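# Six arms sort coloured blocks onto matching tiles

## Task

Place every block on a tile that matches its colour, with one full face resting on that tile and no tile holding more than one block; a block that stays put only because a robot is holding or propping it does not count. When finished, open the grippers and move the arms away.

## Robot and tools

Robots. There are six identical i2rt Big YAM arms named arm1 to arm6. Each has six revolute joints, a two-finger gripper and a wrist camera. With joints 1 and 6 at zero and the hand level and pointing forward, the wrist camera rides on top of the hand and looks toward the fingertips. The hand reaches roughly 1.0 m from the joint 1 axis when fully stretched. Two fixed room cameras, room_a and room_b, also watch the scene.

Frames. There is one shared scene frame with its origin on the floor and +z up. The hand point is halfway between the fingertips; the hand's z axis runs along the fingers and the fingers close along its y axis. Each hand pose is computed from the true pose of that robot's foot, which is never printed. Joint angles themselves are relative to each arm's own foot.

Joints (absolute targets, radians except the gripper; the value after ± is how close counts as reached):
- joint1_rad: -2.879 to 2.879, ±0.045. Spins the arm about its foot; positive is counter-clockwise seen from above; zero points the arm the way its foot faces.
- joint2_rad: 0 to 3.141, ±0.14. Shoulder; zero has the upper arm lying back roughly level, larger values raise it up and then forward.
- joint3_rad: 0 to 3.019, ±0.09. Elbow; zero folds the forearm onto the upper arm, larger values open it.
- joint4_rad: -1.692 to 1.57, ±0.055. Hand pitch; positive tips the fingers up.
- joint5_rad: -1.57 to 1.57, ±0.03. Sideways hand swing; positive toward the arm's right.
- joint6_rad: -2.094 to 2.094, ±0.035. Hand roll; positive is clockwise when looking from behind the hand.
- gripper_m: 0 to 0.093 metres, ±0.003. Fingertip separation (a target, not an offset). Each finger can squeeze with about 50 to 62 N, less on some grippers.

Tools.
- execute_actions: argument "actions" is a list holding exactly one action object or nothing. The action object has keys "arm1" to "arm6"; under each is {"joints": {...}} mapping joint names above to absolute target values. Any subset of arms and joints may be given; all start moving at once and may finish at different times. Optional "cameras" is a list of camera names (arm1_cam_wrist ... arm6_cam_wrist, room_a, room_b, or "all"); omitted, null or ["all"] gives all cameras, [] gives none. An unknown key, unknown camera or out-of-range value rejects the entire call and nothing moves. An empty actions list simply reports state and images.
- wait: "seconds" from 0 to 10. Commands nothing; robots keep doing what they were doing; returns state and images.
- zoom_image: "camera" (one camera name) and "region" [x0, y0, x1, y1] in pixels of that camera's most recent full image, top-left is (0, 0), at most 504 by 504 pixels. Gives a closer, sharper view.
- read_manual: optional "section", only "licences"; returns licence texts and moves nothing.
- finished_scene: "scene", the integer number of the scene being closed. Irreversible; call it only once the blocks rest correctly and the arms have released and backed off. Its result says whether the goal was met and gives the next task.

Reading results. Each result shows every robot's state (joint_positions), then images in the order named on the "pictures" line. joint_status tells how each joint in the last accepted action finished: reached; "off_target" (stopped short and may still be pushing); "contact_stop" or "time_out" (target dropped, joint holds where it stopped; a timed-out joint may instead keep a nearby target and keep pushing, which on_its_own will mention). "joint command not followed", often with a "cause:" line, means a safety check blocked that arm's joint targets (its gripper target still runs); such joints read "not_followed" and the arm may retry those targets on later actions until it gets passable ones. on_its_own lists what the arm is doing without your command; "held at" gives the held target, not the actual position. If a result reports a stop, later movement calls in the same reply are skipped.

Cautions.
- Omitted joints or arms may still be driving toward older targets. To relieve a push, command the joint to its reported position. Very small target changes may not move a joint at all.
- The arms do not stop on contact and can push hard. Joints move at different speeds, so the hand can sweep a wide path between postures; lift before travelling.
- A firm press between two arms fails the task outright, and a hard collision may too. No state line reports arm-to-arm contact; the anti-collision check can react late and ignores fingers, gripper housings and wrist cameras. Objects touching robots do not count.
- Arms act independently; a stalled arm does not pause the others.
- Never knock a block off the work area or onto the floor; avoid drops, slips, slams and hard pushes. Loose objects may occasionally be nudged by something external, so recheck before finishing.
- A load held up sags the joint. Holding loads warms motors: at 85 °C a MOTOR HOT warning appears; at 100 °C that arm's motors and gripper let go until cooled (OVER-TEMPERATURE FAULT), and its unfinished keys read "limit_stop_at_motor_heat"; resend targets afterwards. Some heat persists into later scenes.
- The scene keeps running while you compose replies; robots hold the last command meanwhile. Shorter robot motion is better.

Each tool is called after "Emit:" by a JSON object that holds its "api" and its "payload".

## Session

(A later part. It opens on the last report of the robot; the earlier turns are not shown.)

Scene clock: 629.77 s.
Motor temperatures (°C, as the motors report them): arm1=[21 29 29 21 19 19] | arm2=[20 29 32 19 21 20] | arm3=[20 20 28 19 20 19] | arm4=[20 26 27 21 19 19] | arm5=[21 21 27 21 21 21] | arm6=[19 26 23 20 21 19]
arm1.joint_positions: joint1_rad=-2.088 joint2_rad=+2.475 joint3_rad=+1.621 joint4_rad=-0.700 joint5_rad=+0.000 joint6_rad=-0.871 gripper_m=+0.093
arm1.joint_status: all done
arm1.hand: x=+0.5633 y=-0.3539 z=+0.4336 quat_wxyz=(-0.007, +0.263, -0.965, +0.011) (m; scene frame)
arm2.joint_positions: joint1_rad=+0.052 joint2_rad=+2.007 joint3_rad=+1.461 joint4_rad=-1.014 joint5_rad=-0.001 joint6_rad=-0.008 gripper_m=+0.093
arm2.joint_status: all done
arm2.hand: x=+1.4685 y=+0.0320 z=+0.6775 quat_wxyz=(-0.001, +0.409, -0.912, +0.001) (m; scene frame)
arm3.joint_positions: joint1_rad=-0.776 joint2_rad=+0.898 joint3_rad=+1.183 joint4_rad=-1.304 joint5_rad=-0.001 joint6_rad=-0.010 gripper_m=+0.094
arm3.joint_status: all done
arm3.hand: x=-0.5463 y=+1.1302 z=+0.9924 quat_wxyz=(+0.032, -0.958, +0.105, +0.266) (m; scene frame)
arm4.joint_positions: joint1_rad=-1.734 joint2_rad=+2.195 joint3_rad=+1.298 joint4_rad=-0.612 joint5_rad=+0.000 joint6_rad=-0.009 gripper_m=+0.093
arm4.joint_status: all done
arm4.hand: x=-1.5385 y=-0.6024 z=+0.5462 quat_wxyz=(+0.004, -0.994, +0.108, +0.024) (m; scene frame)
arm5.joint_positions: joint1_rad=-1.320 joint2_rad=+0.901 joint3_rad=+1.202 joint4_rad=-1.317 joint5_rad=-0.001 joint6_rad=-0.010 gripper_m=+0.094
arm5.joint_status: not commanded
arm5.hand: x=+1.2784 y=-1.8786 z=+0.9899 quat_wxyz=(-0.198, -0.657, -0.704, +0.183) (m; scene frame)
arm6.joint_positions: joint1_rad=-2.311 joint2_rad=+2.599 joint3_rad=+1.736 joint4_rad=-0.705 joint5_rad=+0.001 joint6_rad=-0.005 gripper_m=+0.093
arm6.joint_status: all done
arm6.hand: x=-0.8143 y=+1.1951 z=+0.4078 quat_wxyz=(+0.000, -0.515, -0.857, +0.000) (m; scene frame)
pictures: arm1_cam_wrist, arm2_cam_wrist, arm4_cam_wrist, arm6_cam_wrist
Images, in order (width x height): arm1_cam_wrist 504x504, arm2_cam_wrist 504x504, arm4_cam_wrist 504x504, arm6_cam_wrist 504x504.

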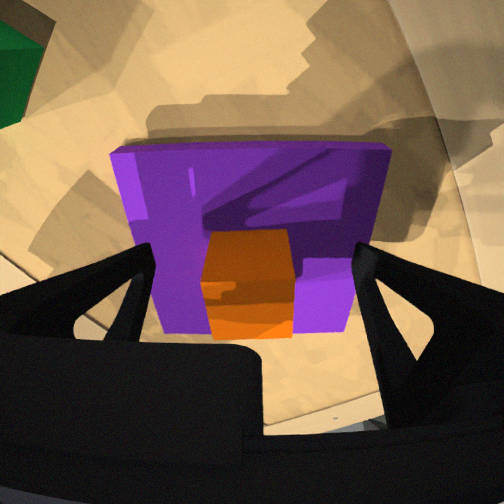

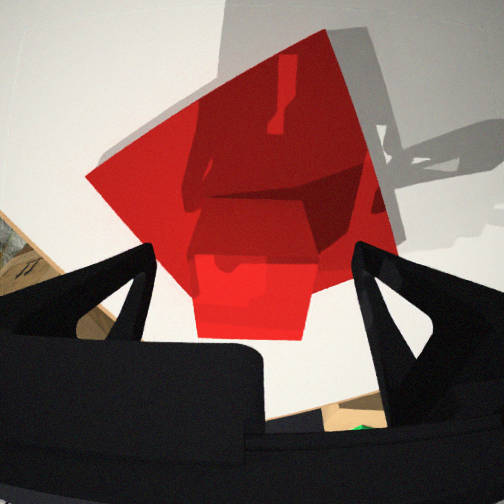

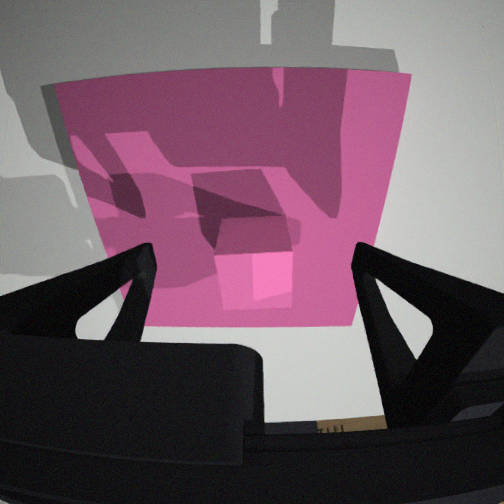

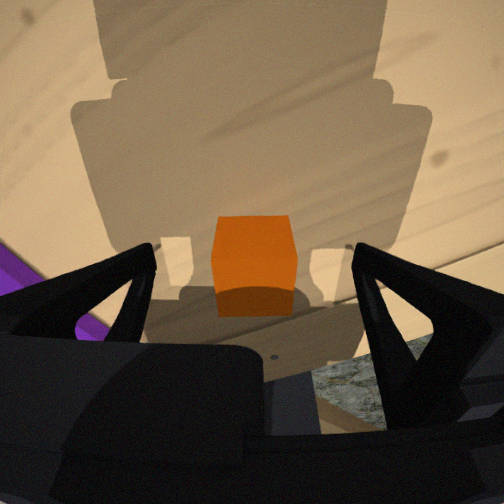

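Emit:
{"api": "execute_actions", "payload": {"actions": [{"arm1":{"joints":{"gripper_m":0.0}},"arm2":{"joints":{"joint2_rad":1.906,"joint3_rad":1.59,"joint4_rad":-1.235}},"arm4":{"joints":{"joint2_rad":0.9,"joint3_rad":1.2,"joint4_rad":-1.3}},"arm6":{"joints":{"joint2_rad":0.9,"joint3_rad":1.5,"joint4_rad":-1.5}}}], "cameras": ["arm1_cam_wrist","arm2_cam_wrist","arm3_cam_wrist","arm4_cam_wrist","arm6_cam_wrist"]}}

Scene clock: 653.80 s.
Motor temperatures (°C, as the motors report them): arm1=[21 30 28 21 19 19] | arm2=[20 29 32 19 21 20] | arm3=[20 20 28 19 20 19] | arm4=[20 26 27 21 19 19] | arm5=[21 21 27 21 21 21] | arm6=[19 26 23 20 21 19]
arm1.joint_positions: joint1_rad=-2.088 joint2_rad=+2.475 joint3_rad=+1.621 joint4_rad=-0.700 joint5_rad=+0.000 joint6_rad=-0.872 gripper_m=+0.037
arm1.joint_status: gripper_m off_target (ended at +0.037, target +0.000)
arm1.hand: x=+0.5633 y=-0.3539 z=+0.4336 quat_wxyz=(-0.007, +0.264, -0.965, +0.011) (m; scene frame)
arm2.joint_positions: joint1_rad=+0.052 joint2_rad=+1.918 joint3_rad=+1.544 joint4_rad=-1.222 joint5_rad=-0.001 joint6_rad=-0.008 gripper_m=+0.093
arm2.joint_status: all done
arm2.hand: x=+1.4632 y=+0.0265 z=+0.7552 quat_wxyz=(+0.015, +0.409, -0.912, +0.008) (m; scene frame)
arm3.joint_positions: joint1_rad=-0.776 joint2_rad=+0.898 joint3_rad=+1.183 joint4_rad=-1.304 joint5_rad=-0.001 joint6_rad=-0.010 gripper_m=+0.094
arm3.joint_status: not commanded
arm3.hand: x=-0.5463 y=+1.1302 z=+0.9924 quat_wxyz=(+0.032, -0.958, +0.105, +0.266) (m; scene frame)
arm4.joint_positions: joint1_rad=-1.734 joint2_rad=+0.891 joint3_rad=+1.195 joint4_rad=-1.283 joint5_rad=+0.000 joint6_rad=-0.009 gripper_m=+0.093
arm4.joint_status: all done
arm4.hand: x=-1.3371 y=-0.6497 z=+1.0726 quat_wxyz=(+0.034, -0.953, +0.103, +0.283) (m; scene frame)
arm5.joint_positions: joint1_rad=-1.320 joint2_rad=+0.901 joint3_rad=+1.202 joint4_rad=-1.317 joint5_rad=-0.001 joint6_rad=-0.010 gripper_m=+0.094
arm5.joint_status: not commanded
arm5.hand: x=+1.2784 y=-1.8786 z=+0.9899 quat_wxyz=(-0.198, -0.657, -0.704, +0.183) (m; scene frame)
arm6.joint_positions: joint1_rad=-2.311 joint2_rad=+0.890 joint3_rad=+1.495 joint4_rad=-1.483 joint5_rad=+0.001 joint6_rad=-0.005 gripper_m=+0.093
arm6.joint_status: all done
arm6.hand: x=-0.9632 y=+1.4787 z=+1.1723 quat_wxyz=(-0.289, -0.485, -0.806, +0.176) (m; scene frame)
pictures: arm1_cam_wrist, arm2_cam_wrist, arm3_cam_wrist, arm4_cam_wrist, arm6_cam_wrist
Images, in order (width x height): arm1_cam_wrist 504x504, arm2_cam_wrist 504x504, arm3_cam_wrist 504x504, arm4_cam_wrist 504x504, arm6_cam_wrist 504x504.

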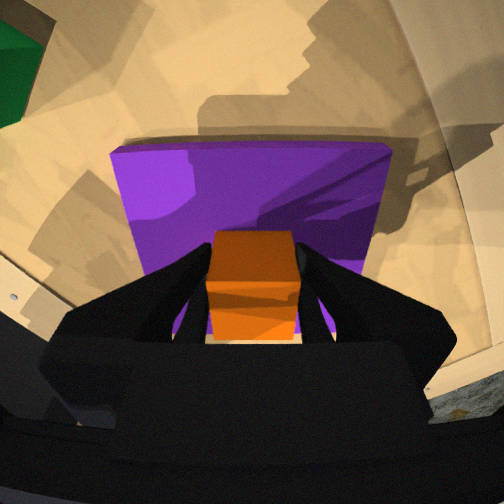

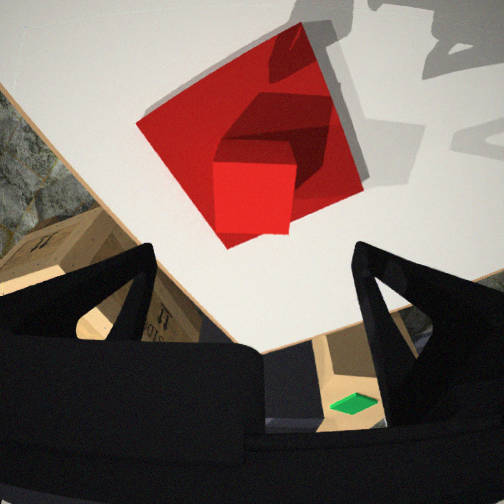

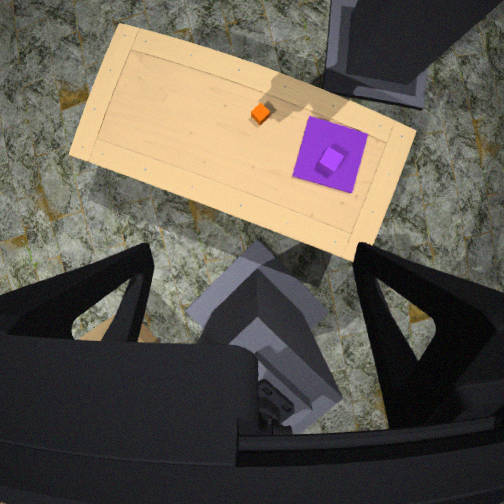

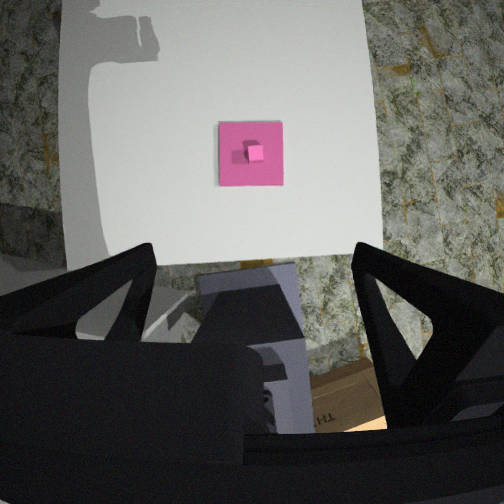

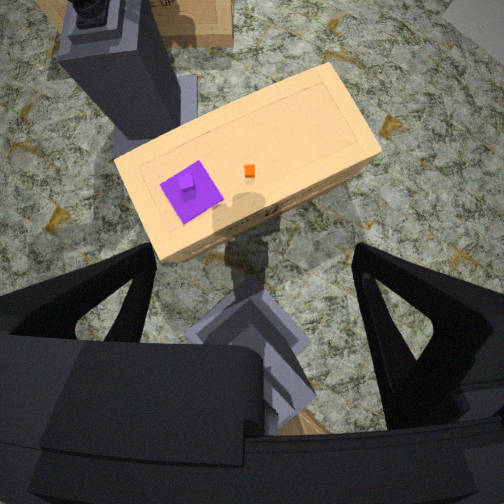

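Emit:
{"api": "execute_actions", "payload": {"actions": [{"arm1":{"joints":{"joint2_rad":1.727,"joint3_rad":1.328,"joint4_rad":-1.185,"gripper_m":0.0}},"arm2":{"joints":{"joint1_rad":2.02,"joint2_rad":0.9,"joint3_rad":1.2,"joint4_rad":-1.3}},"arm3":{"joints":{"joint2_rad":2.325,"joint3_rad":1.59,"joint4_rad":-0.784,"joint6_rad":-0.72}}}], "cameras": ["arm1_cam_wrist","arm2_cam_wrist","arm3_cam_wrist"]}}

Scene clock: 692.40 s.
Motor temperatures (°C, as the motors report them): arm1=[21 30 28 21 19 19] | arm2=[20 29 33 19 21 20] | arm3=[20 20 28 19 20 19] | arm4=[20 24 30 21 19 19] | arm5=[21 20 27 21 21 21] | arm6=[19 24 24 20 21 19]
arm1.joint_positions: joint1_rad=-2.088 joint2_rad=+1.723 joint3_rad=+1.324 joint4_rad=-1.176 joint5_rad=+0.000 joint6_rad=-0.873 gripper_m=+0.037
arm1.joint_status: gripper_m off_target (ended at +0.037, target +0.000); the others done
arm1.hand: x=+0.4497 y=-0.3106 z=+0.7554 quat_wxyz=(+0.002, +0.264, -0.965, +0.005) (m; scene frame)
arm2.joint_positions: joint1_rad=+2.012 joint2_rad=+0.899 joint3_rad=+1.201 joint4_rad=-1.287 joint5_rad=-0.001 joint6_rad=-0.007 gripper_m=+0.093
arm2.joint_status: all done
arm2.hand: x=+0.7659 y=-0.2728 z=+1.0607 quat_wxyz=(-0.046, +0.943, -0.163, -0.286) (m; scene frame)
arm3.joint_positions: joint1_rad=-0.776 joint2_rad=+2.352 joint3_rad=+1.559 joint4_rad=-0.785 joint5_rad=-0.001 joint6_rad=-0.708 gripper_m=+0.094
arm3.joint_status: all done
arm3.hand: x=-0.8027 y=+1.1912 z=+0.4564 quat_wxyz=(-0.003, -0.971, -0.237, -0.008) (m; scene frame)
arm4.joint_positions: joint1_rad=-1.734 joint2_rad=+0.891 joint3_rad=+1.195 joint4_rad=-1.283 joint5_rad=+0.000 joint6_rad=-0.009 gripper_m=+0.093
arm4.joint_status: not commanded
arm4.hand: x=-1.3371 y=-0.6497 z=+1.0726 quat_wxyz=(+0.034, -0.953, +0.103, +0.283) (m; scene frame)
arm5.joint_positions: joint1_rad=-1.320 joint2_rad=+0.901 joint3_rad=+1.202 joint4_rad=-1.317 joint5_rad=-0.001 joint6_rad=-0.010 gripper_m=+0.094
arm5.joint_status: not commanded
arm5.hand: x=+1.2784 y=-1.8786 z=+0.9899 quat_wxyz=(-0.198, -0.657, -0.704, +0.183) (m; scene frame)
arm6.joint_positions: joint1_rad=-2.311 joint2_rad=+0.890 joint3_rad=+1.495 joint4_rad=-1.483 joint5_rad=+0.001 joint6_rad=-0.005 gripper_m=+0.093
arm6.joint_status: not commanded
arm6.hand: x=-0.9632 y=+1.4787 z=+1.1723 quat_wxyz=(-0.289, -0.485, -0.806, +0.176) (m; scene frame)
pictures: arm1_cam_wrist, arm2_cam_wrist, arm3_cam_wrist
Images, in order (width x height): arm1_cam_wrist 504x504, arm2_cam_wrist 504x504, arm3_cam_wrist 504x504.

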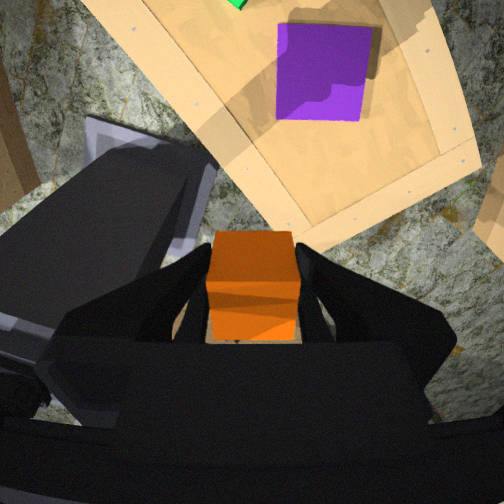

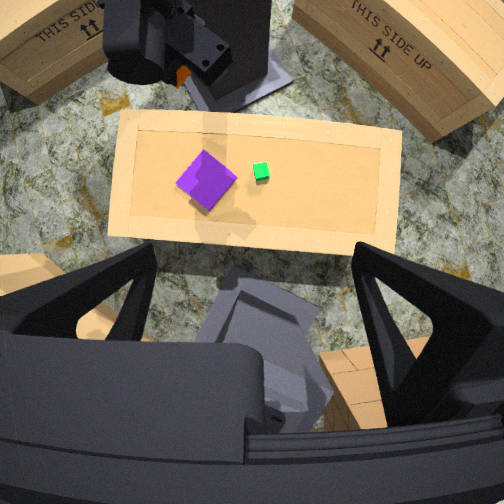

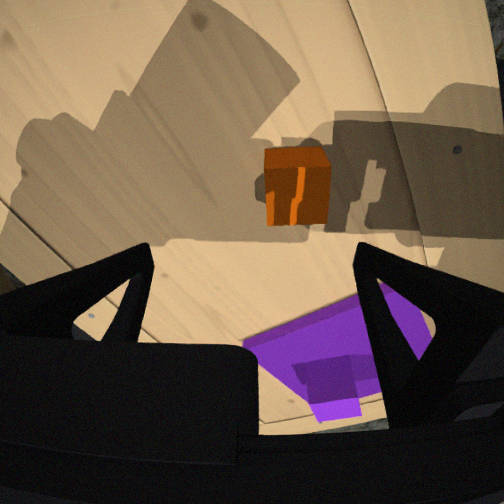

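Emit:
{"api": "execute_actions", "payload": {"actions": [{"arm1":{"joints":{"joint1_rad":1.92,"joint2_rad":1.975,"joint3_rad":1.251,"joint4_rad":-0.83,"joint6_rad":0.0,"gripper_m":0.0}},"arm3":{"joints":{"joint2_rad":2.42,"joint3_rad":1.724,"joint4_rad":-0.855}}}], "cameras": ["arm1_cam_wrist","arm2_cam_wrist","arm3_cam_wrist"]}}

Scene clock: 725.20 s.
Motor temperatures (°C, as the motors report them): arm1=[21 28 29 21 19 19] | arm2=[20 27 31 19 21 20] | arm3=[20 23 27 19 20 19] | arm4=[20 23 31 21 19 19] | arm5=[21 20 28 21 21 21] | arm6=[19 24 25 20 21 19]
arm1.joint_positions: joint1_rad=+1.929 joint2_rad=+1.985 joint3_rad=+1.251 joint4_rad=-0.828 joint5_rad=+0.000 joint6_rad=-0.008 gripper_m=+0.037
arm1.joint_status: gripper_m off_target (ended at +0.037, target +0.000); the others done
arm1.hand: x=-0.4681 y=-0.4133 z=+0.6021 quat_wxyz=(+0.007, +0.963, +0.269, -0.005) (m; scene frame)
arm2.joint_positions: joint1_rad=+2.012 joint2_rad=+0.899 joint3_rad=+1.201 joint4_rad=-1.287 joint5_rad=-0.001 joint6_rad=-0.007 gripper_m=+0.093
arm2.joint_status: not commanded
arm2.hand: x=+0.7659 y=-0.2728 z=+1.0607 quat_wxyz=(-0.046, +0.943, -0.163, -0.286) (m; scene frame)
arm3.joint_positions: joint1_rad=-0.776 joint2_rad=+2.412 joint3_rad=+1.691 joint4_rad=-0.847 joint5_rad=-0.001 joint6_rad=-0.708 gripper_m=+0.094
arm3.joint_status: all done
arm3.hand: x=-0.8353 y=+1.1988 z=+0.4564 quat_wxyz=(-0.001, -0.971, -0.237, -0.004) (m; scene frame)
arm4.joint_positions: joint1_rad=-1.734 joint2_rad=+0.891 joint3_rad=+1.195 joint4_rad=-1.283 joint5_rad=+0.000 joint6_rad=-0.009 gripper_m=+0.093
arm4.joint_status: not commanded
arm4.hand: x=-1.3371 y=-0.6497 z=+1.0726 quat_wxyz=(+0.034, -0.953, +0.103, +0.283) (m; scene frame)
arm5.joint_positions: joint1_rad=-1.320 joint2_rad=+0.901 joint3_rad=+1.202 joint4_rad=-1.317 joint5_rad=-0.001 joint6_rad=-0.010 gripper_m=+0.094
arm5.joint_status: not commanded
arm5.hand: x=+1.2784 y=-1.8786 z=+0.9899 quat_wxyz=(-0.198, -0.657, -0.704, +0.183) (m; scene frame)
arm6.joint_positions: joint1_rad=-2.311 joint2_rad=+0.890 joint3_rad=+1.495 joint4_rad=-1.483 joint5_rad=+0.001 joint6_rad=-0.005 gripper_m=+0.093
arm6.joint_status: not commanded
arm6.hand: x=-0.9632 y=+1.4787 z=+1.1723 quat_wxyz=(-0.289, -0.485, -0.806, +0.176) (m; scene frame)
pictures: arm1_cam_wrist, arm2_cam_wrist, arm3_cam_wrist
Images, in order (width x height): arm1_cam_wrist 504x504, arm2_cam_wrist 504x504, arm3_cam_wrist 504x504.

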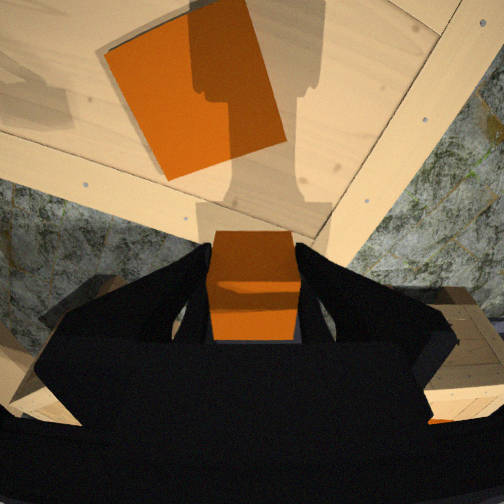

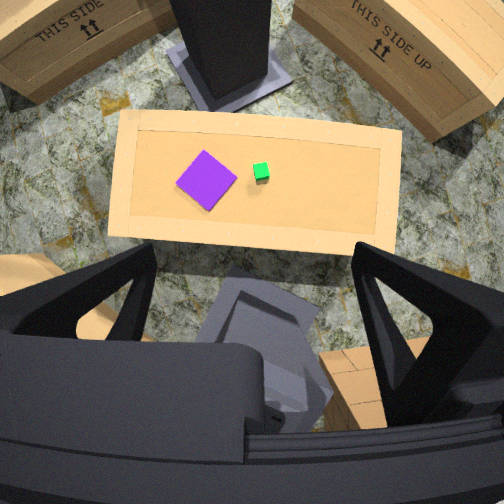

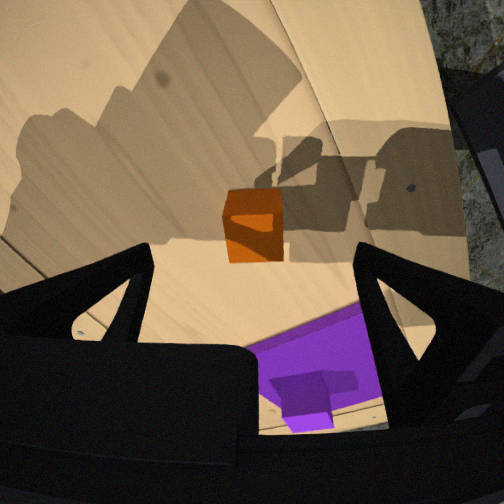

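Emit:
{"api": "execute_actions", "payload": {"actions": [{"arm1":{"joints":{"joint1_rad":2.02,"joint2_rad":2.335,"joint3_rad":1.492,"joint4_rad":-0.69,"gripper_m":0.0}},"arm2":{"joints":{"joint2_rad":2.30,"joint3_rad":1.338,"joint4_rad":-0.55,"joint6_rad":-0.25}},"arm3":{"joints":{"joint2_rad":2.50,"joint3_rad":1.745,"joint4_rad":-0.782}}}], "cameras": ["arm1_cam_wrist","arm2_cam_wrist","arm3_cam_wrist"]}}

Scene clock: 756.80 s.
Motor temperatures (°C, as the motors report them): arm1=[21 29 28 21 19 19] | arm2=[20 27 31 19 21 20] | arm3=[20 24 27 19 20 19] | arm4=[20 23 31 21 19 19] | arm5=[21 20 28 21 21 21] | arm6=[19 23 25 20 21 19]
arm1.joint_positions: joint1_rad=+2.028 joint2_rad=+2.347 joint3_rad=+1.473 joint4_rad=-0.690 joint5_rad=+0.000 joint6_rad=-0.008 gripper_m=+0.037
arm1.joint_status: gripper_m off_target (ended at +0.037, target +0.000); the others done
arm1.hand: x=-0.4869 y=-0.4936 z=+0.4688 quat_wxyz=(+0.007, +0.949, +0.316, -0.003) (m; scene frame)
arm2.joint_positions: joint1_rad=+2.012 joint2_rad=+2.296 joint3_rad=+1.316 joint4_rad=-0.565 joint5_rad=-0.001 joint6_rad=-0.241 gripper_m=+0.093
arm2.joint_status: all done
arm2.hand: x=+0.5724 y=-0.2091 z=+0.4887 quat_wxyz=(+0.001, +0.998, -0.053, -0.014) (m; scene frame)
arm3.joint_positions: joint1_rad=-0.776 joint2_rad=+2.512 joint3_rad=+1.721 joint4_rad=-0.790 joint5_rad=-0.001 joint6_rad=-0.708 gripper_m=+0.094
arm3.joint_status: all done
arm3.hand: x=-0.8322 y=+1.1982 z=+0.4036 quat_wxyz=(-0.004, -0.971, -0.237, -0.009) (m; scene frame)
arm4.joint_positions: joint1_rad=-1.734 joint2_rad=+0.891 joint3_rad=+1.195 joint4_rad=-1.283 joint5_rad=+0.000 joint6_rad=-0.009 gripper_m=+0.093
arm4.joint_status: not commanded
arm4.hand: x=-1.3371 y=-0.6497 z=+1.0726 quat_wxyz=(+0.034, -0.953, +0.103, +0.283) (m; scene frame)
arm5.joint_positions: joint1_rad=-1.320 joint2_rad=+0.901 joint3_rad=+1.202 joint4_rad=-1.317 joint5_rad=-0.001 joint6_rad=-0.010 gripper_m=+0.094
arm5.joint_status: not commanded
arm5.hand: x=+1.2784 y=-1.8786 z=+0.9899 quat_wxyz=(-0.198, -0.657, -0.704, +0.183) (m; scene frame)
arm6.joint_positions: joint1_rad=-2.311 joint2_rad=+0.890 joint3_rad=+1.495 joint4_rad=-1.483 joint5_rad=+0.001 joint6_rad=-0.005 gripper_m=+0.093
arm6.joint_status: not commanded
arm6.hand: x=-0.9632 y=+1.4787 z=+1.1723 quat_wxyz=(-0.289, -0.485, -0.806, +0.176) (m; scene frame)
pictures: arm1_cam_wrist, arm2_cam_wrist, arm3_cam_wrist
Images, in order (width x height): arm1_cam_wrist 504x504, arm2_cam_wrist 504x504, arm3_cam_wrist 504x504.

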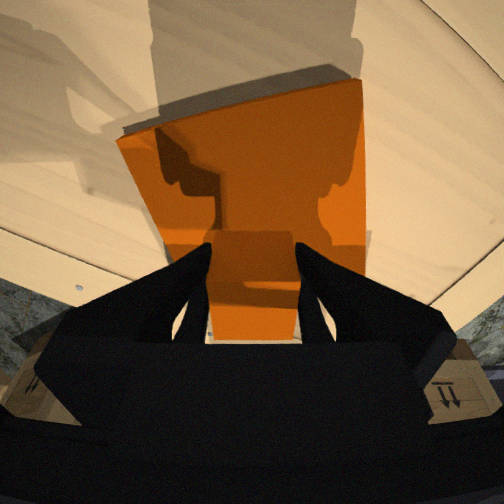

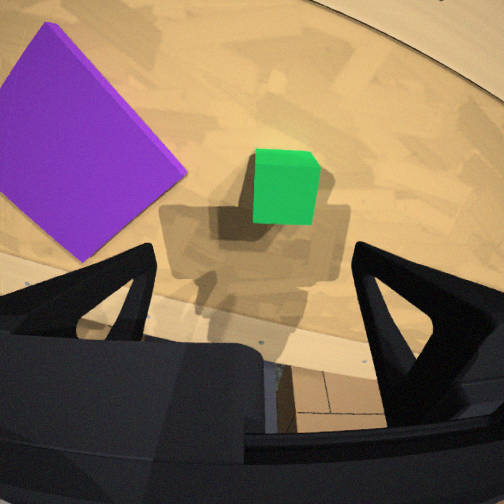

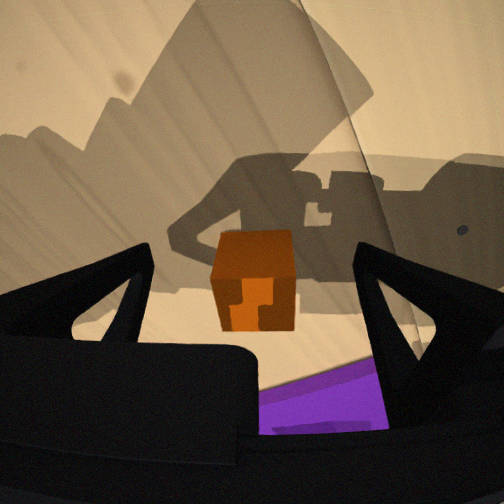

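Emit:
{"api": "execute_actions", "payload": {"actions": [{"arm1":{"joints":{"joint2_rad":2.413,"joint3_rad":1.533,"joint4_rad":-0.66,"gripper_m":0.0}},"arm2":{"joints":{"joint1_rad":1.972,"joint2_rad":2.48,"joint3_rad":1.49,"joint4_rad":-0.535}},"arm3":{"joints":{"gripper_m":0.0}}}], "cameras": ["arm1_cam_wrist","arm2_cam_wrist","arm3_cam_wrist"]}}

Scene clock: 794.23 s.
Motor temperatures (°C, as the motors report them): arm1=[21 30 28 21 19 19] | arm2=[20 28 30 19 21 20] | arm3=[20 25 26 19 20 19] | arm4=[20 23 32 21 19 19] | arm5=[21 20 28 21 21 21] | arm6=[19 23 25 20 21 19]
arm1.joint_positions: joint1_rad=+2.028 joint2_rad=+2.406 joint3_rad=+1.506 joint4_rad=-0.666 joint5_rad=+0.000 joint6_rad=-0.008 gripper_m=+0.037
arm1.joint_status: gripper_m off_target (ended at +0.037, target +0.000); the others done
arm1.hand: x=-0.4905 y=-0.4966 z=+0.4437 quat_wxyz=(+0.007, +0.949, +0.316, -0.003) (m; scene frame)
arm2.joint_positions: joint1_rad=+1.977 joint2_rad=+2.479 joint3_rad=+1.464 joint4_rad=-0.543 joint5_rad=-0.001 joint6_rad=-0.242 gripper_m=+0.093
arm2.joint_status: all done
arm2.hand: x=+0.5568 y=-0.1833 z=+0.4222 quat_wxyz=(+0.003, +0.998, -0.070, -0.008) (m; scene frame)
arm3.joint_positions: joint1_rad=-0.776 joint2_rad=+2.512 joint3_rad=+1.721 joint4_rad=-0.790 joint5_rad=-0.001 joint6_rad=-0.709 gripper_m=+0.031
arm3.joint_status: gripper_m off_target (ended at +0.031, target +0.000)
arm3.hand: x=-0.8321 y=+1.1982 z=+0.4036 quat_wxyz=(-0.004, -0.971, -0.238, -0.009) (m; scene frame)
arm4.joint_positions: joint1_rad=-1.734 joint2_rad=+0.891 joint3_rad=+1.195 joint4_rad=-1.283 joint5_rad=+0.000 joint6_rad=-0.009 gripper_m=+0.093
arm4.joint_status: not commanded
arm4.hand: x=-1.3371 y=-0.6497 z=+1.0726 quat_wxyz=(+0.034, -0.953, +0.103, +0.283) (m; scene frame)
arm5.joint_positions: joint1_rad=-1.320 joint2_rad=+0.901 joint3_rad=+1.202 joint4_rad=-1.317 joint5_rad=-0.001 joint6_rad=-0.010 gripper_m=+0.094
arm5.joint_status: not commanded
arm5.hand: x=+1.2784 y=-1.8786 z=+0.9899 quat_wxyz=(-0.198, -0.657, -0.704, +0.183) (m; scene frame)
arm6.joint_positions: joint1_rad=-2.311 joint2_rad=+0.890 joint3_rad=+1.495 joint4_rad=-1.483 joint5_rad=+0.001 joint6_rad=-0.005 gripper_m=+0.093
arm6.joint_status: not commanded
arm6.hand: x=-0.9632 y=+1.4787 z=+1.1723 quat_wxyz=(-0.289, -0.485, -0.806, +0.176) (m; scene frame)
pictures: arm1_cam_wrist, arm2_cam_wrist, arm3_cam_wrist
Images, in order (width x height): arm1_cam_wrist 504x504, arm2_cam_wrist 504x504, arm3_cam_wrist 504x504.

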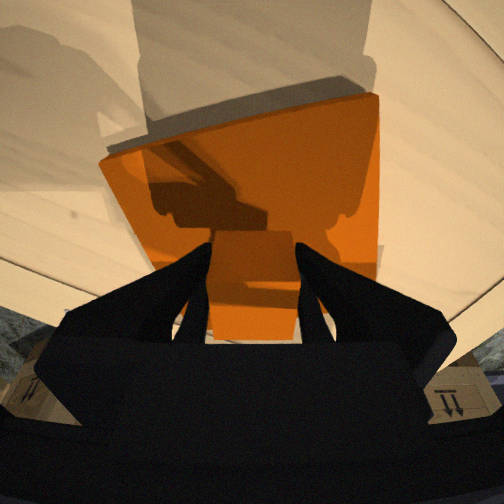

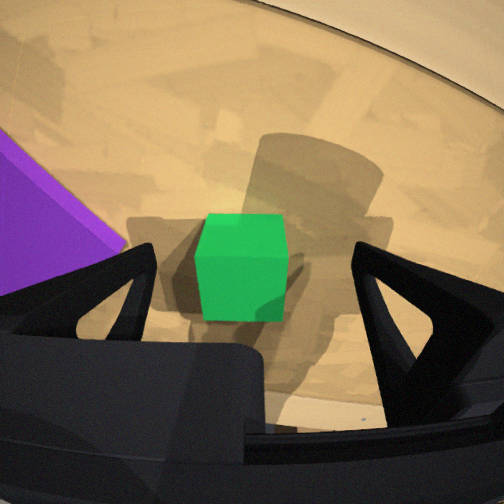

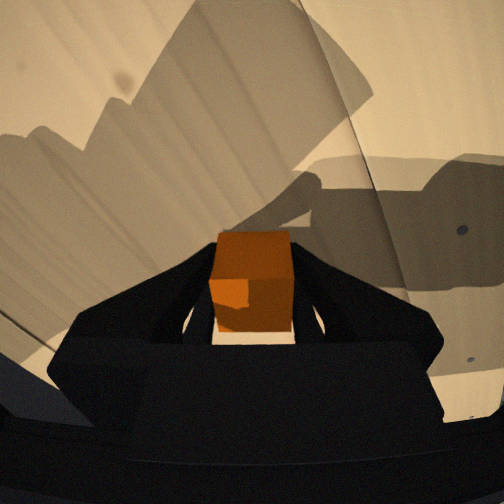

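Emit:
{"api": "execute_actions", "payload": {"actions": [{"arm1":{"joints":{"joint2_rad":2.437,"gripper_m":0.0}},"arm2":{"joints":{"gripper_m":0.0}},"arm3":{"joints":{"joint1_rad":1.36,"joint2_rad":2.0,"joint3_rad":1.37,"joint4_rad":-0.95,"joint6_rad":0.0,"gripper_m":0.0}}}], "cameras": ["arm1_cam_wrist","arm2_cam_wrist","arm3_cam_wrist"]}}

Scene clock: 810.23 s.
Motor temperatures (°C, as the motors report them): arm1=[21 30 28 21 19 19] | arm2=[20 29 29 19 21 20] | arm3=[20 25 26 19 20 19] | arm4=[20 22 32 21 19 19] | arm5=[21 20 28 21 21 21] | arm6=[19 23 25 20 21 19]
arm1.joint_positions: joint1_rad=+2.028 joint2_rad=+2.423 joint3_rad=+1.506 joint4_rad=-0.666 joint5_rad=+0.000 joint6_rad=-0.008 gripper_m=+0.037
arm1.joint_status: gripper_m off_target (ended at +0.037, target +0.000); the others done
arm1.hand: x=-0.4858 y=-0.4932 z=+0.4342 quat_wxyz=(+0.004, +0.949, +0.316, +0.005) (m; scene frame)
arm2.joint_positions: joint1_rad=+1.977 joint2_rad=+2.479 joint3_rad=+1.464 joint4_rad=-0.543 joint5_rad=-0.001 joint6_rad=-0.242 gripper_m=+0.038
arm2.joint_status: gripper_m off_target (ended at +0.038, target +0.000)
arm2.hand: x=+0.5568 y=-0.1833 z=+0.4222 quat_wxyz=(+0.003, +0.998, -0.070, -0.008) (m; scene frame)
arm3.joint_positions: joint1_rad=+1.368 joint2_rad=+2.003 joint3_rad=+1.365 joint4_rad=-0.943 joint5_rad=+0.000 joint6_rad=-0.012 gripper_m=+0.031
arm3.joint_status: gripper_m off_target (ended at +0.031, target +0.000); the others done
arm3.hand: x=-0.0327 y=+0.5393 z=+0.6030 quat_wxyz=(+0.000, -0.571, -0.821, -0.006) (m; scene frame)
arm4.joint_positions: joint1_rad=-1.734 joint2_rad=+0.891 joint3_rad=+1.195 joint4_rad=-1.283 joint5_rad=+0.000 joint6_rad=-0.009 gripper_m=+0.093
arm4.joint_status: not commanded
arm4.hand: x=-1.3371 y=-0.6497 z=+1.0726 quat_wxyz=(+0.034, -0.953, +0.103, +0.283) (m; scene frame)
arm5.joint_positions: joint1_rad=-1.320 joint2_rad=+0.901 joint3_rad=+1.202 joint4_rad=-1.317 joint5_rad=-0.001 joint6_rad=-0.010 gripper_m=+0.094
arm5.joint_status: not commanded
arm5.hand: x=+1.2784 y=-1.8786 z=+0.9899 quat_wxyz=(-0.198, -0.657, -0.704, +0.183) (m; scene frame)
arm6.joint_positions: joint1_rad=-2.311 joint2_rad=+0.890 joint3_rad=+1.495 joint4_rad=-1.483 joint5_rad=+0.001 joint6_rad=-0.005 gripper_m=+0.093
arm6.joint_status: not commanded
arm6.hand: x=-0.9632 y=+1.4787 z=+1.1723 quat_wxyz=(-0.289, -0.485, -0.806, +0.176) (m; scene frame)
pictures: arm1_cam_wrist, arm2_cam_wrist, arm3_cam_wrist
Images, in order (width x height): arm1_cam_wrist 504x504, arm2_cam_wrist 504x504, arm3_cam_wrist 504x504.

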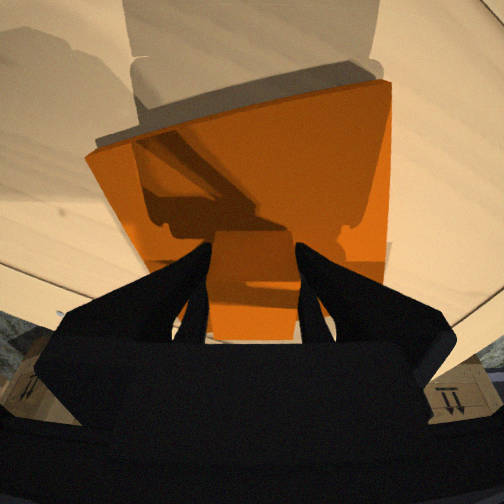

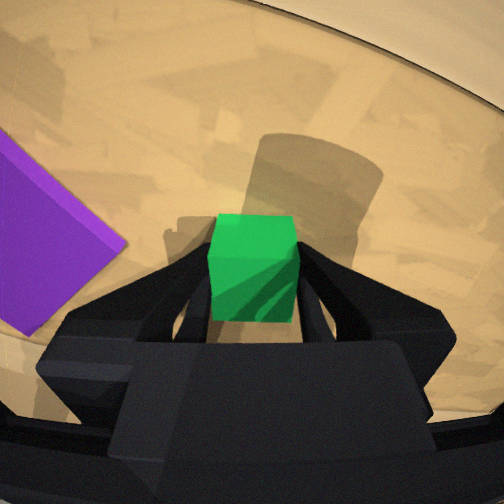

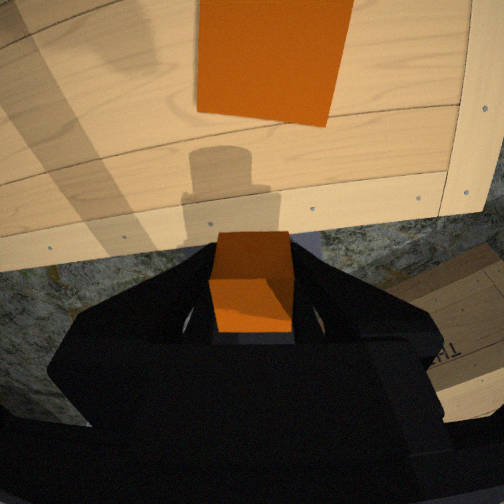

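Emit:
{"api": "execute_actions", "payload": {"actions": [{"arm1":{"joints":{"gripper_m":0.093}},"arm2":{"joints":{"joint1_rad":-2.36,"joint2_rad":1.70,"joint3_rad":1.36,"joint4_rad":-1.235,"joint6_rad":0.0,"gripper_m":0.0}},"arm3":{"joints":{"joint2_rad":2.43,"joint3_rad":1.707,"joint4_rad":-0.795,"gripper_m":0.0}}}], "cameras": ["arm1_cam_wrist","arm2_cam_wrist","arm3_cam_wrist"]}}

Scene clock: 832.97 s.
Motor temperatures (°C, as the motors report them): arm1=[21 30 29 21 19 19] | arm2=[20 29 29 19 21 20] | arm3=[20 25 26 19 20 19] | arm4=[20 22 32 21 19 19] | arm5=[21 20 28 21 21 21] | arm6=[19 23 25 20 21 19]
arm1.joint_positions: joint1_rad=+2.028 joint2_rad=+2.423 joint3_rad=+1.506 joint4_rad=-0.666 joint5_rad=+0.000 joint6_rad=-0.007 gripper_m=+0.093
arm1.joint_status: all done
arm1.hand: x=-0.4858 y=-0.4932 z=+0.4342 quat_wxyz=(+0.004, +0.949, +0.316, +0.005) (m; scene frame)
arm2.joint_positions: joint1_rad=-2.364 joint2_rad=+1.700 joint3_rad=+1.361 joint4_rad=-1.221 joint5_rad=+0.000 joint6_rad=-0.008 gripper_m=+0.037
arm2.joint_status: gripper_m off_target (ended at +0.037, target +0.000); the others done
arm2.hand: x=+1.0788 y=-0.8916 z=+0.8114 quat_wxyz=(-0.006, -0.708, -0.706, +0.009) (m; scene frame)
arm3.joint_positions: joint1_rad=+1.368 joint2_rad=+2.460 joint3_rad=+1.673 joint4_rad=-0.796 joint5_rad=+0.000 joint6_rad=-0.012 gripper_m=+0.031
arm3.joint_status: gripper_m off_target (ended at +0.031, target +0.000); the others done
arm3.hand: x=-0.0044 y=+0.4656 z=+0.4305 quat_wxyz=(+0.001, -0.571, -0.821, -0.007) (m; scene frame)
arm4.joint_positions: joint1_rad=-1.734 joint2_rad=+0.891 joint3_rad=+1.195 joint4_rad=-1.283 joint5_rad=+0.000 joint6_rad=-0.009 gripper_m=+0.093
arm4.joint_status: not commanded
arm4.hand: x=-1.3371 y=-0.6497 z=+1.0726 quat_wxyz=(+0.034, -0.953, +0.103, +0.283) (m; scene frame)
arm5.joint_positions: joint1_rad=-1.320 joint2_rad=+0.901 joint3_rad=+1.202 joint4_rad=-1.317 joint5_rad=-0.001 joint6_rad=-0.010 gripper_m=+0.094
arm5.joint_status: not commanded
arm5.hand: x=+1.2784 y=-1.8786 z=+0.9899 quat_wxyz=(-0.198, -0.657, -0.704, +0.183) (m; scene frame)
arm6.joint_positions: joint1_rad=-2.311 joint2_rad=+0.890 joint3_rad=+1.495 joint4_rad=-1.483 joint5_rad=+0.001 joint6_rad=-0.005 gripper_m=+0.093
arm6.joint_status: not commanded
arm6.hand: x=-0.9632 y=+1.4787 z=+1.1723 quat_wxyz=(-0.289, -0.485, -0.806, +0.176) (m; scene frame)
pictures: arm1_cam_wrist, arm2_cam_wrist, arm3_cam_wrist
Images, in order (width x height): arm1_cam_wrist 504x504, arm2_cam_wrist 504x504, arm3_cam_wrist 504x504.

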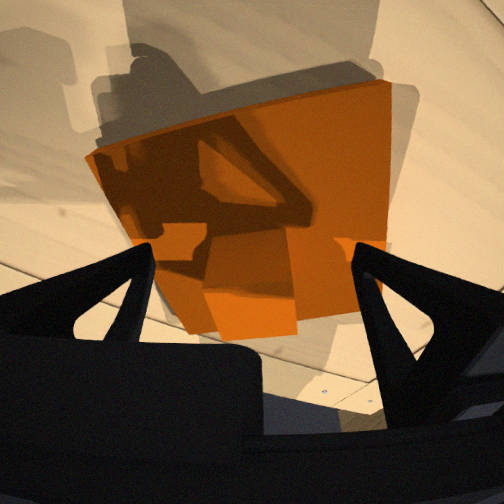

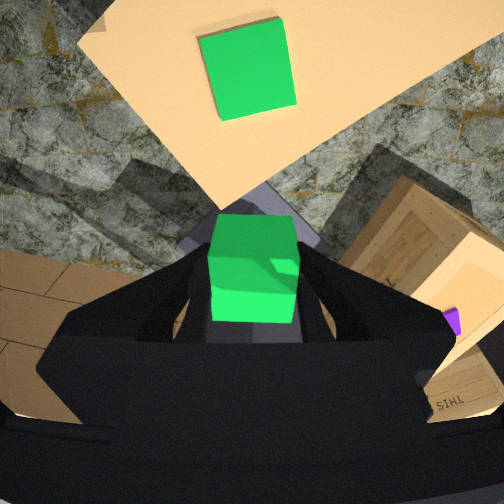

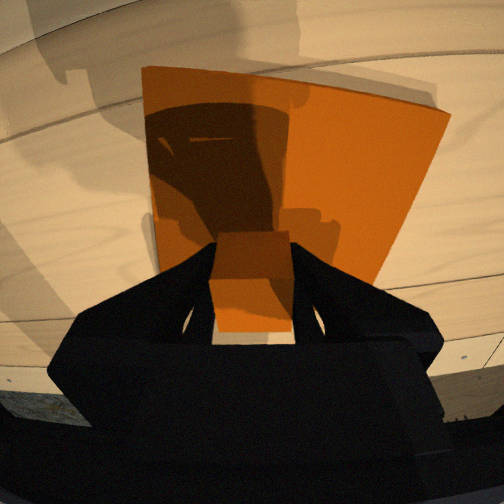

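Emit:
{"api": "execute_actions", "payload": {"actions": [{"arm1":{"joints":{"joint2_rad":0.9,"joint3_rad":1.3,"joint4_rad":-1.3}},"arm2":{"joints":{"joint2_rad":2.397,"joint3_rad":1.463,"joint4_rad":-0.597,"gripper_m":0.0}},"arm3":{"joints":{"joint2_rad":2.495,"gripper_m":0.0}}}], "cameras": ["arm1_cam_wrist","arm2_cam_wrist","arm3_cam_wrist"]}}

Scene clock: 854.00 s.
Motor temperatures (°C, as the motors report them): arm1=[21 30 29 21 19 19] | arm2=[20 29 30 19 21 20] | arm3=[20 26 27 19 20 19] | arm4=[20 22 32 21 19 19] | arm5=[21 20 28 21 21 21] | arm6=[19 23 25 20 21 19]
arm1.joint_positions: joint1_rad=+2.028 joint2_rad=+0.892 joint3_rad=+1.289 joint4_rad=-1.291 joint5_rad=+0.000 joint6_rad=-0.007 gripper_m=+0.093
arm1.joint_status: all done
arm1.hand: x=-0.2963 y=-0.3447 z=+1.0777 quat_wxyz=(+0.108, +0.895, +0.296, -0.316) (m; scene frame)
arm2.joint_positions: joint1_rad=-2.364 joint2_rad=+2.423 joint3_rad=+1.442 joint4_rad=-0.611 joint5_rad=+0.000 joint6_rad=-0.008 gripper_m=+0.037
arm2.joint_status: gripper_m off_target (ended at +0.037, target +0.000); the others done
arm2.hand: x=+1.0768 y=-0.9530 z=+0.4529 quat_wxyz=(+0.006, -0.708, -0.706, -0.003) (m; scene frame)
arm3.joint_positions: joint1_rad=+1.368 joint2_rad=+2.488 joint3_rad=+1.681 joint4_rad=-0.796 joint5_rad=+0.000 joint6_rad=-0.012 gripper_m=+0.031
arm3.joint_status: gripper_m off_target (ended at +0.031, target +0.000); the others done
arm3.hand: x=-0.0062 y=+0.4705 z=+0.4158 quat_wxyz=(+0.009, -0.571, -0.821, -0.012) (m; scene frame)
arm4.joint_positions: joint1_rad=-1.734 joint2_rad=+0.891 joint3_rad=+1.195 joint4_rad=-1.283 joint5_rad=+0.000 joint6_rad=-0.009 gripper_m=+0.093
arm4.joint_status: not commanded
arm4.hand: x=-1.3371 y=-0.6497 z=+1.0726 quat_wxyz=(+0.034, -0.953, +0.103, +0.283) (m; scene frame)
arm5.joint_positions: joint1_rad=-1.320 joint2_rad=+0.901 joint3_rad=+1.202 joint4_rad=-1.317 joint5_rad=-0.001 joint6_rad=-0.010 gripper_m=+0.094
arm5.joint_status: not commanded
arm5.hand: x=+1.2784 y=-1.8786 z=+0.9899 quat_wxyz=(-0.198, -0.657, -0.704, +0.183) (m; scene frame)
arm6.joint_positions: joint1_rad=-2.311 joint2_rad=+0.890 joint3_rad=+1.495 joint4_rad=-1.483 joint5_rad=+0.001 joint6_rad=-0.005 gripper_m=+0.093
arm6.joint_status: not commanded
arm6.hand: x=-0.9632 y=+1.4787 z=+1.1723 quat_wxyz=(-0.289, -0.485, -0.806, +0.176) (m; scene frame)
pictures: arm1_cam_wrist, arm2_cam_wrist, arm3_cam_wrist
Images, in order (width x height): arm1_cam_wrist 504x504, arm2_cam_wrist 504x504, arm3_cam_wrist 504x504.

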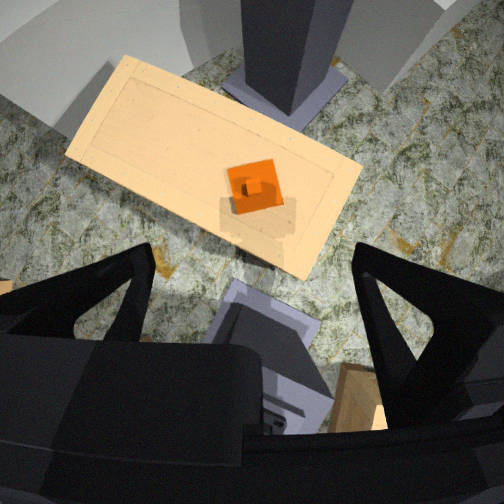

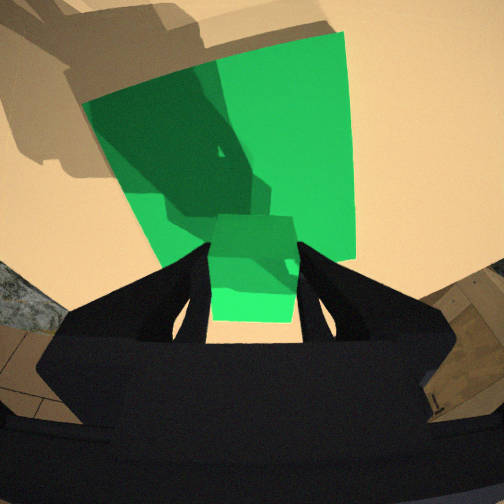

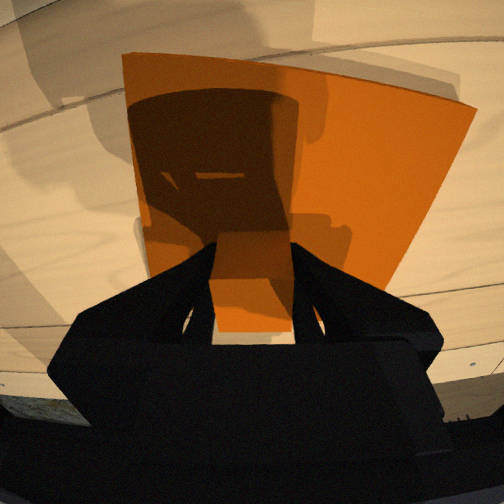

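Emit:
{"api": "execute_actions", "payload": {"actions": [{"arm2":{"joints":{"joint2_rad":2.485,"joint3_rad":1.52,"joint4_rad":-0.577,"gripper_m":0.0}},"arm3":{"joints":{"gripper_m":0.093}}}], "cameras": ["arm2_cam_wrist","arm3_cam_wrist"]}}

Scene clock: 864.33 s.
Motor temperatures (°C, as the motors report them): arm1=[21 28 30 21 19 19] | arm2=[20 29 30 19 21 20] | arm3=[20 26 26 19 20 19] | arm4=[20 22 32 21 19 19] | arm5=[21 20 28 21 21 21] | arm6=[19 23 25 20 21 19]
arm1.joint_positions: joint1_rad=+2.028 joint2_rad=+0.892 joint3_rad=+1.289 joint4_rad=-1.291 joint5_rad=+0.000 joint6_rad=-0.007 gripper_m=+0.093
arm1.joint_status: not commanded
arm1.hand: x=-0.2963 y=-0.3447 z=+1.0777 quat_wxyz=(+0.108, +0.895, +0.296, -0.316) (m; scene frame)
arm2.joint_positions: joint1_rad=-2.364 joint2_rad=+2.471 joint3_rad=+1.490 joint4_rad=-0.588 joint5_rad=+0.000 joint6_rad=-0.008 gripper_m=+0.037
arm2.joint_status: gripper_m off_target (ended at +0.037, target +0.000); the others done
arm2.hand: x=+1.0766 y=-0.9677 z=+0.4368 quat_wxyz=(-0.002, -0.708, -0.706, +0.005) (m; scene frame)
arm3.joint_positions: joint1_rad=+1.368 joint2_rad=+2.488 joint3_rad=+1.681 joint4_rad=-0.796 joint5_rad=+0.000 joint6_rad=-0.011 gripper_m=+0.093
arm3.joint_status: all done
arm3.hand: x=-0.0062 y=+0.4705 z=+0.4158 quat_wxyz=(+0.009, -0.571, -0.821, -0.012) (m; scene frame)
arm4.joint_positions: joint1_rad=-1.734 joint2_rad=+0.891 joint3_rad=+1.195 joint4_rad=-1.283 joint5_rad=+0.000 joint6_rad=-0.009 gripper_m=+0.093
arm4.joint_status: not commanded
arm4.hand: x=-1.3371 y=-0.6497 z=+1.0726 quat_wxyz=(+0.034, -0.953, +0.103, +0.283) (m; scene frame)
arm5.joint_positions: joint1_rad=-1.320 joint2_rad=+0.901 joint3_rad=+1.202 joint4_rad=-1.317 joint5_rad=-0.001 joint6_rad=-0.010 gripper_m=+0.094
arm5.joint_status: not commanded
arm5.hand: x=+1.2784 y=-1.8786 z=+0.9899 quat_wxyz=(-0.198, -0.657, -0.704, +0.183) (m; scene frame)
arm6.joint_positions: joint1_rad=-2.311 joint2_rad=+0.890 joint3_rad=+1.495 joint4_rad=-1.483 joint5_rad=+0.001 joint6_rad=-0.005 gripper_m=+0.093
arm6.joint_status: not commanded
arm6.hand: x=-0.9632 y=+1.4787 z=+1.1723 quat_wxyz=(-0.289, -0.485, -0.806, +0.176) (m; scene frame)
pictures: arm2_cam_wrist, arm3_cam_wrist
Images, in order (width x height): arm2_cam_wrist 504x504, arm3_cam_wrist 504x504.

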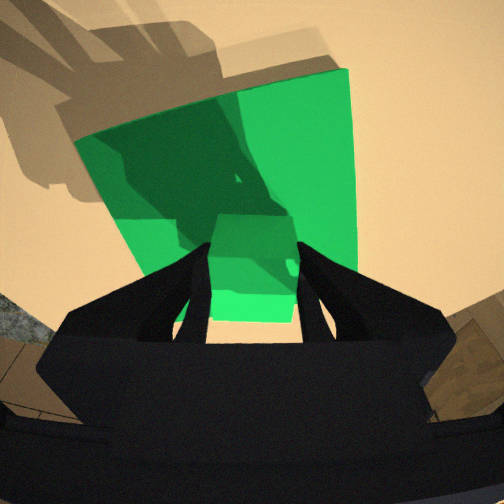

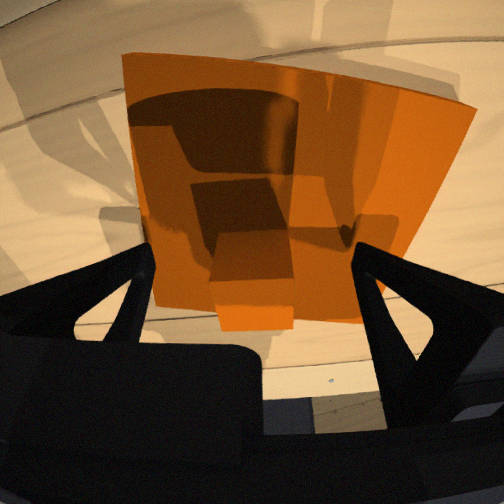

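Emit:
{"api": "execute_actions", "payload": {"actions": [{"arm2":{"joints":{"joint2_rad":2.496,"gripper_m":0.0}},"arm3":{"joints":{"joint2_rad":2.0,"joint3_rad":1.6,"joint4_rad":-1.1}}}], "cameras": ["arm2_cam_wrist","arm3_cam_wrist"]}}

Scene clock: 872.47 s.
Motor temperatures (°C, as the motors report them): arm1=[21 28 30 21 19 19] | arm2=[20 29 30 19 21 20] | arm3=[20 26 26 19 20 19] | arm4=[20 22 32 21 19 19] | arm5=[21 20 28 21 21 21] | arm6=[19 22 25 20 21 19]
arm1.joint_positions: joint1_rad=+2.028 joint2_rad=+0.892 joint3_rad=+1.289 joint4_rad=-1.291 joint5_rad=+0.000 joint6_rad=-0.007 gripper_m=+0.093
arm1.joint_status: not commanded
arm1.hand: x=-0.2963 y=-0.3447 z=+1.0777 quat_wxyz=(+0.108, +0.895, +0.296, -0.316) (m; scene frame)
arm2.joint_positions: joint1_rad=-2.364 joint2_rad=+2.475 joint3_rad=+1.490 joint4_rad=-0.588 joint5_rad=+0.000 joint6_rad=-0.008 gripper_m=+0.037
arm2.joint_status: gripper_m off_target (ended at +0.037, target +0.000); the others done
arm2.hand: x=+1.0766 y=-0.9662 z=+0.4347 quat_wxyz=(-0.001, -0.708, -0.706, +0.004) (m; scene frame)
arm3.joint_positions: joint1_rad=+1.368 joint2_rad=+2.007 joint3_rad=+1.588 joint4_rad=-1.094 joint5_rad=+0.000 joint6_rad=-0.011 gripper_m=+0.093
arm3.joint_status: all done
arm3.hand: x=-0.0133 y=+0.4828 z=+0.6750 quat_wxyz=(-0.028, -0.571, -0.821, +0.014) (m; scene frame)
arm4.joint_positions: joint1_rad=-1.734 joint2_rad=+0.891 joint3_rad=+1.195 joint4_rad=-1.283 joint5_rad=+0.000 joint6_rad=-0.009 gripper_m=+0.093
arm4.joint_status: not commanded
arm4.hand: x=-1.3371 y=-0.6497 z=+1.0726 quat_wxyz=(+0.034, -0.953, +0.103, +0.283) (m; scene frame)
arm5.joint_positions: joint1_rad=-1.320 joint2_rad=+0.901 joint3_rad=+1.202 joint4_rad=-1.317 joint5_rad=-0.001 joint6_rad=-0.010 gripper_m=+0.094
arm5.joint_status: not commanded
arm5.hand: x=+1.2784 y=-1.8786 z=+0.9899 quat_wxyz=(-0.198, -0.657, -0.704, +0.183) (m; scene frame)
arm6.joint_positions: joint1_rad=-2.311 joint2_rad=+0.890 joint3_rad=+1.495 joint4_rad=-1.483 joint5_rad=+0.001 joint6_rad=-0.005 gripper_m=+0.093
arm6.joint_status: not commanded
arm6.hand: x=-0.9632 y=+1.4787 z=+1.1723 quat_wxyz=(-0.289, -0.485, -0.806, +0.176) (m; scene frame)
pictures: arm2_cam_wrist, arm3_cam_wrist
Images, in order (width x height): arm2_cam_wrist 504x504, arm3_cam_wrist 504x504.

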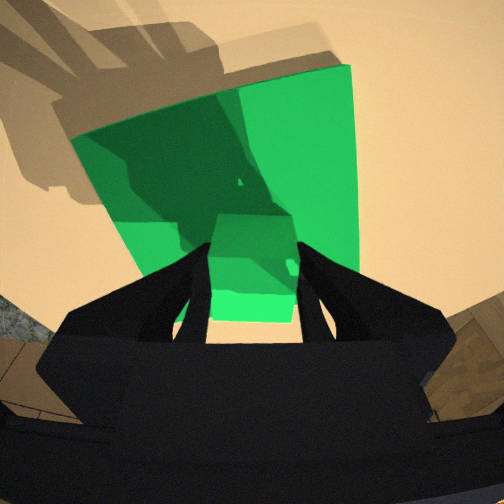

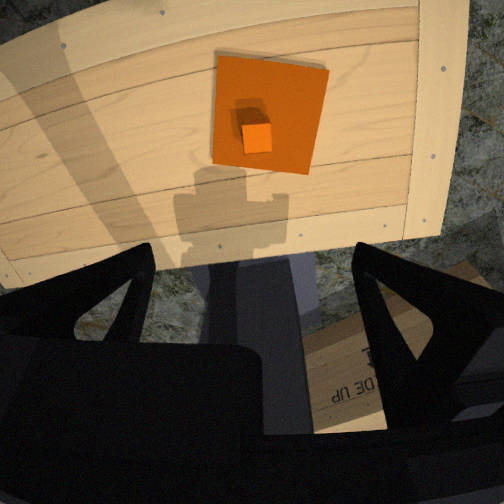

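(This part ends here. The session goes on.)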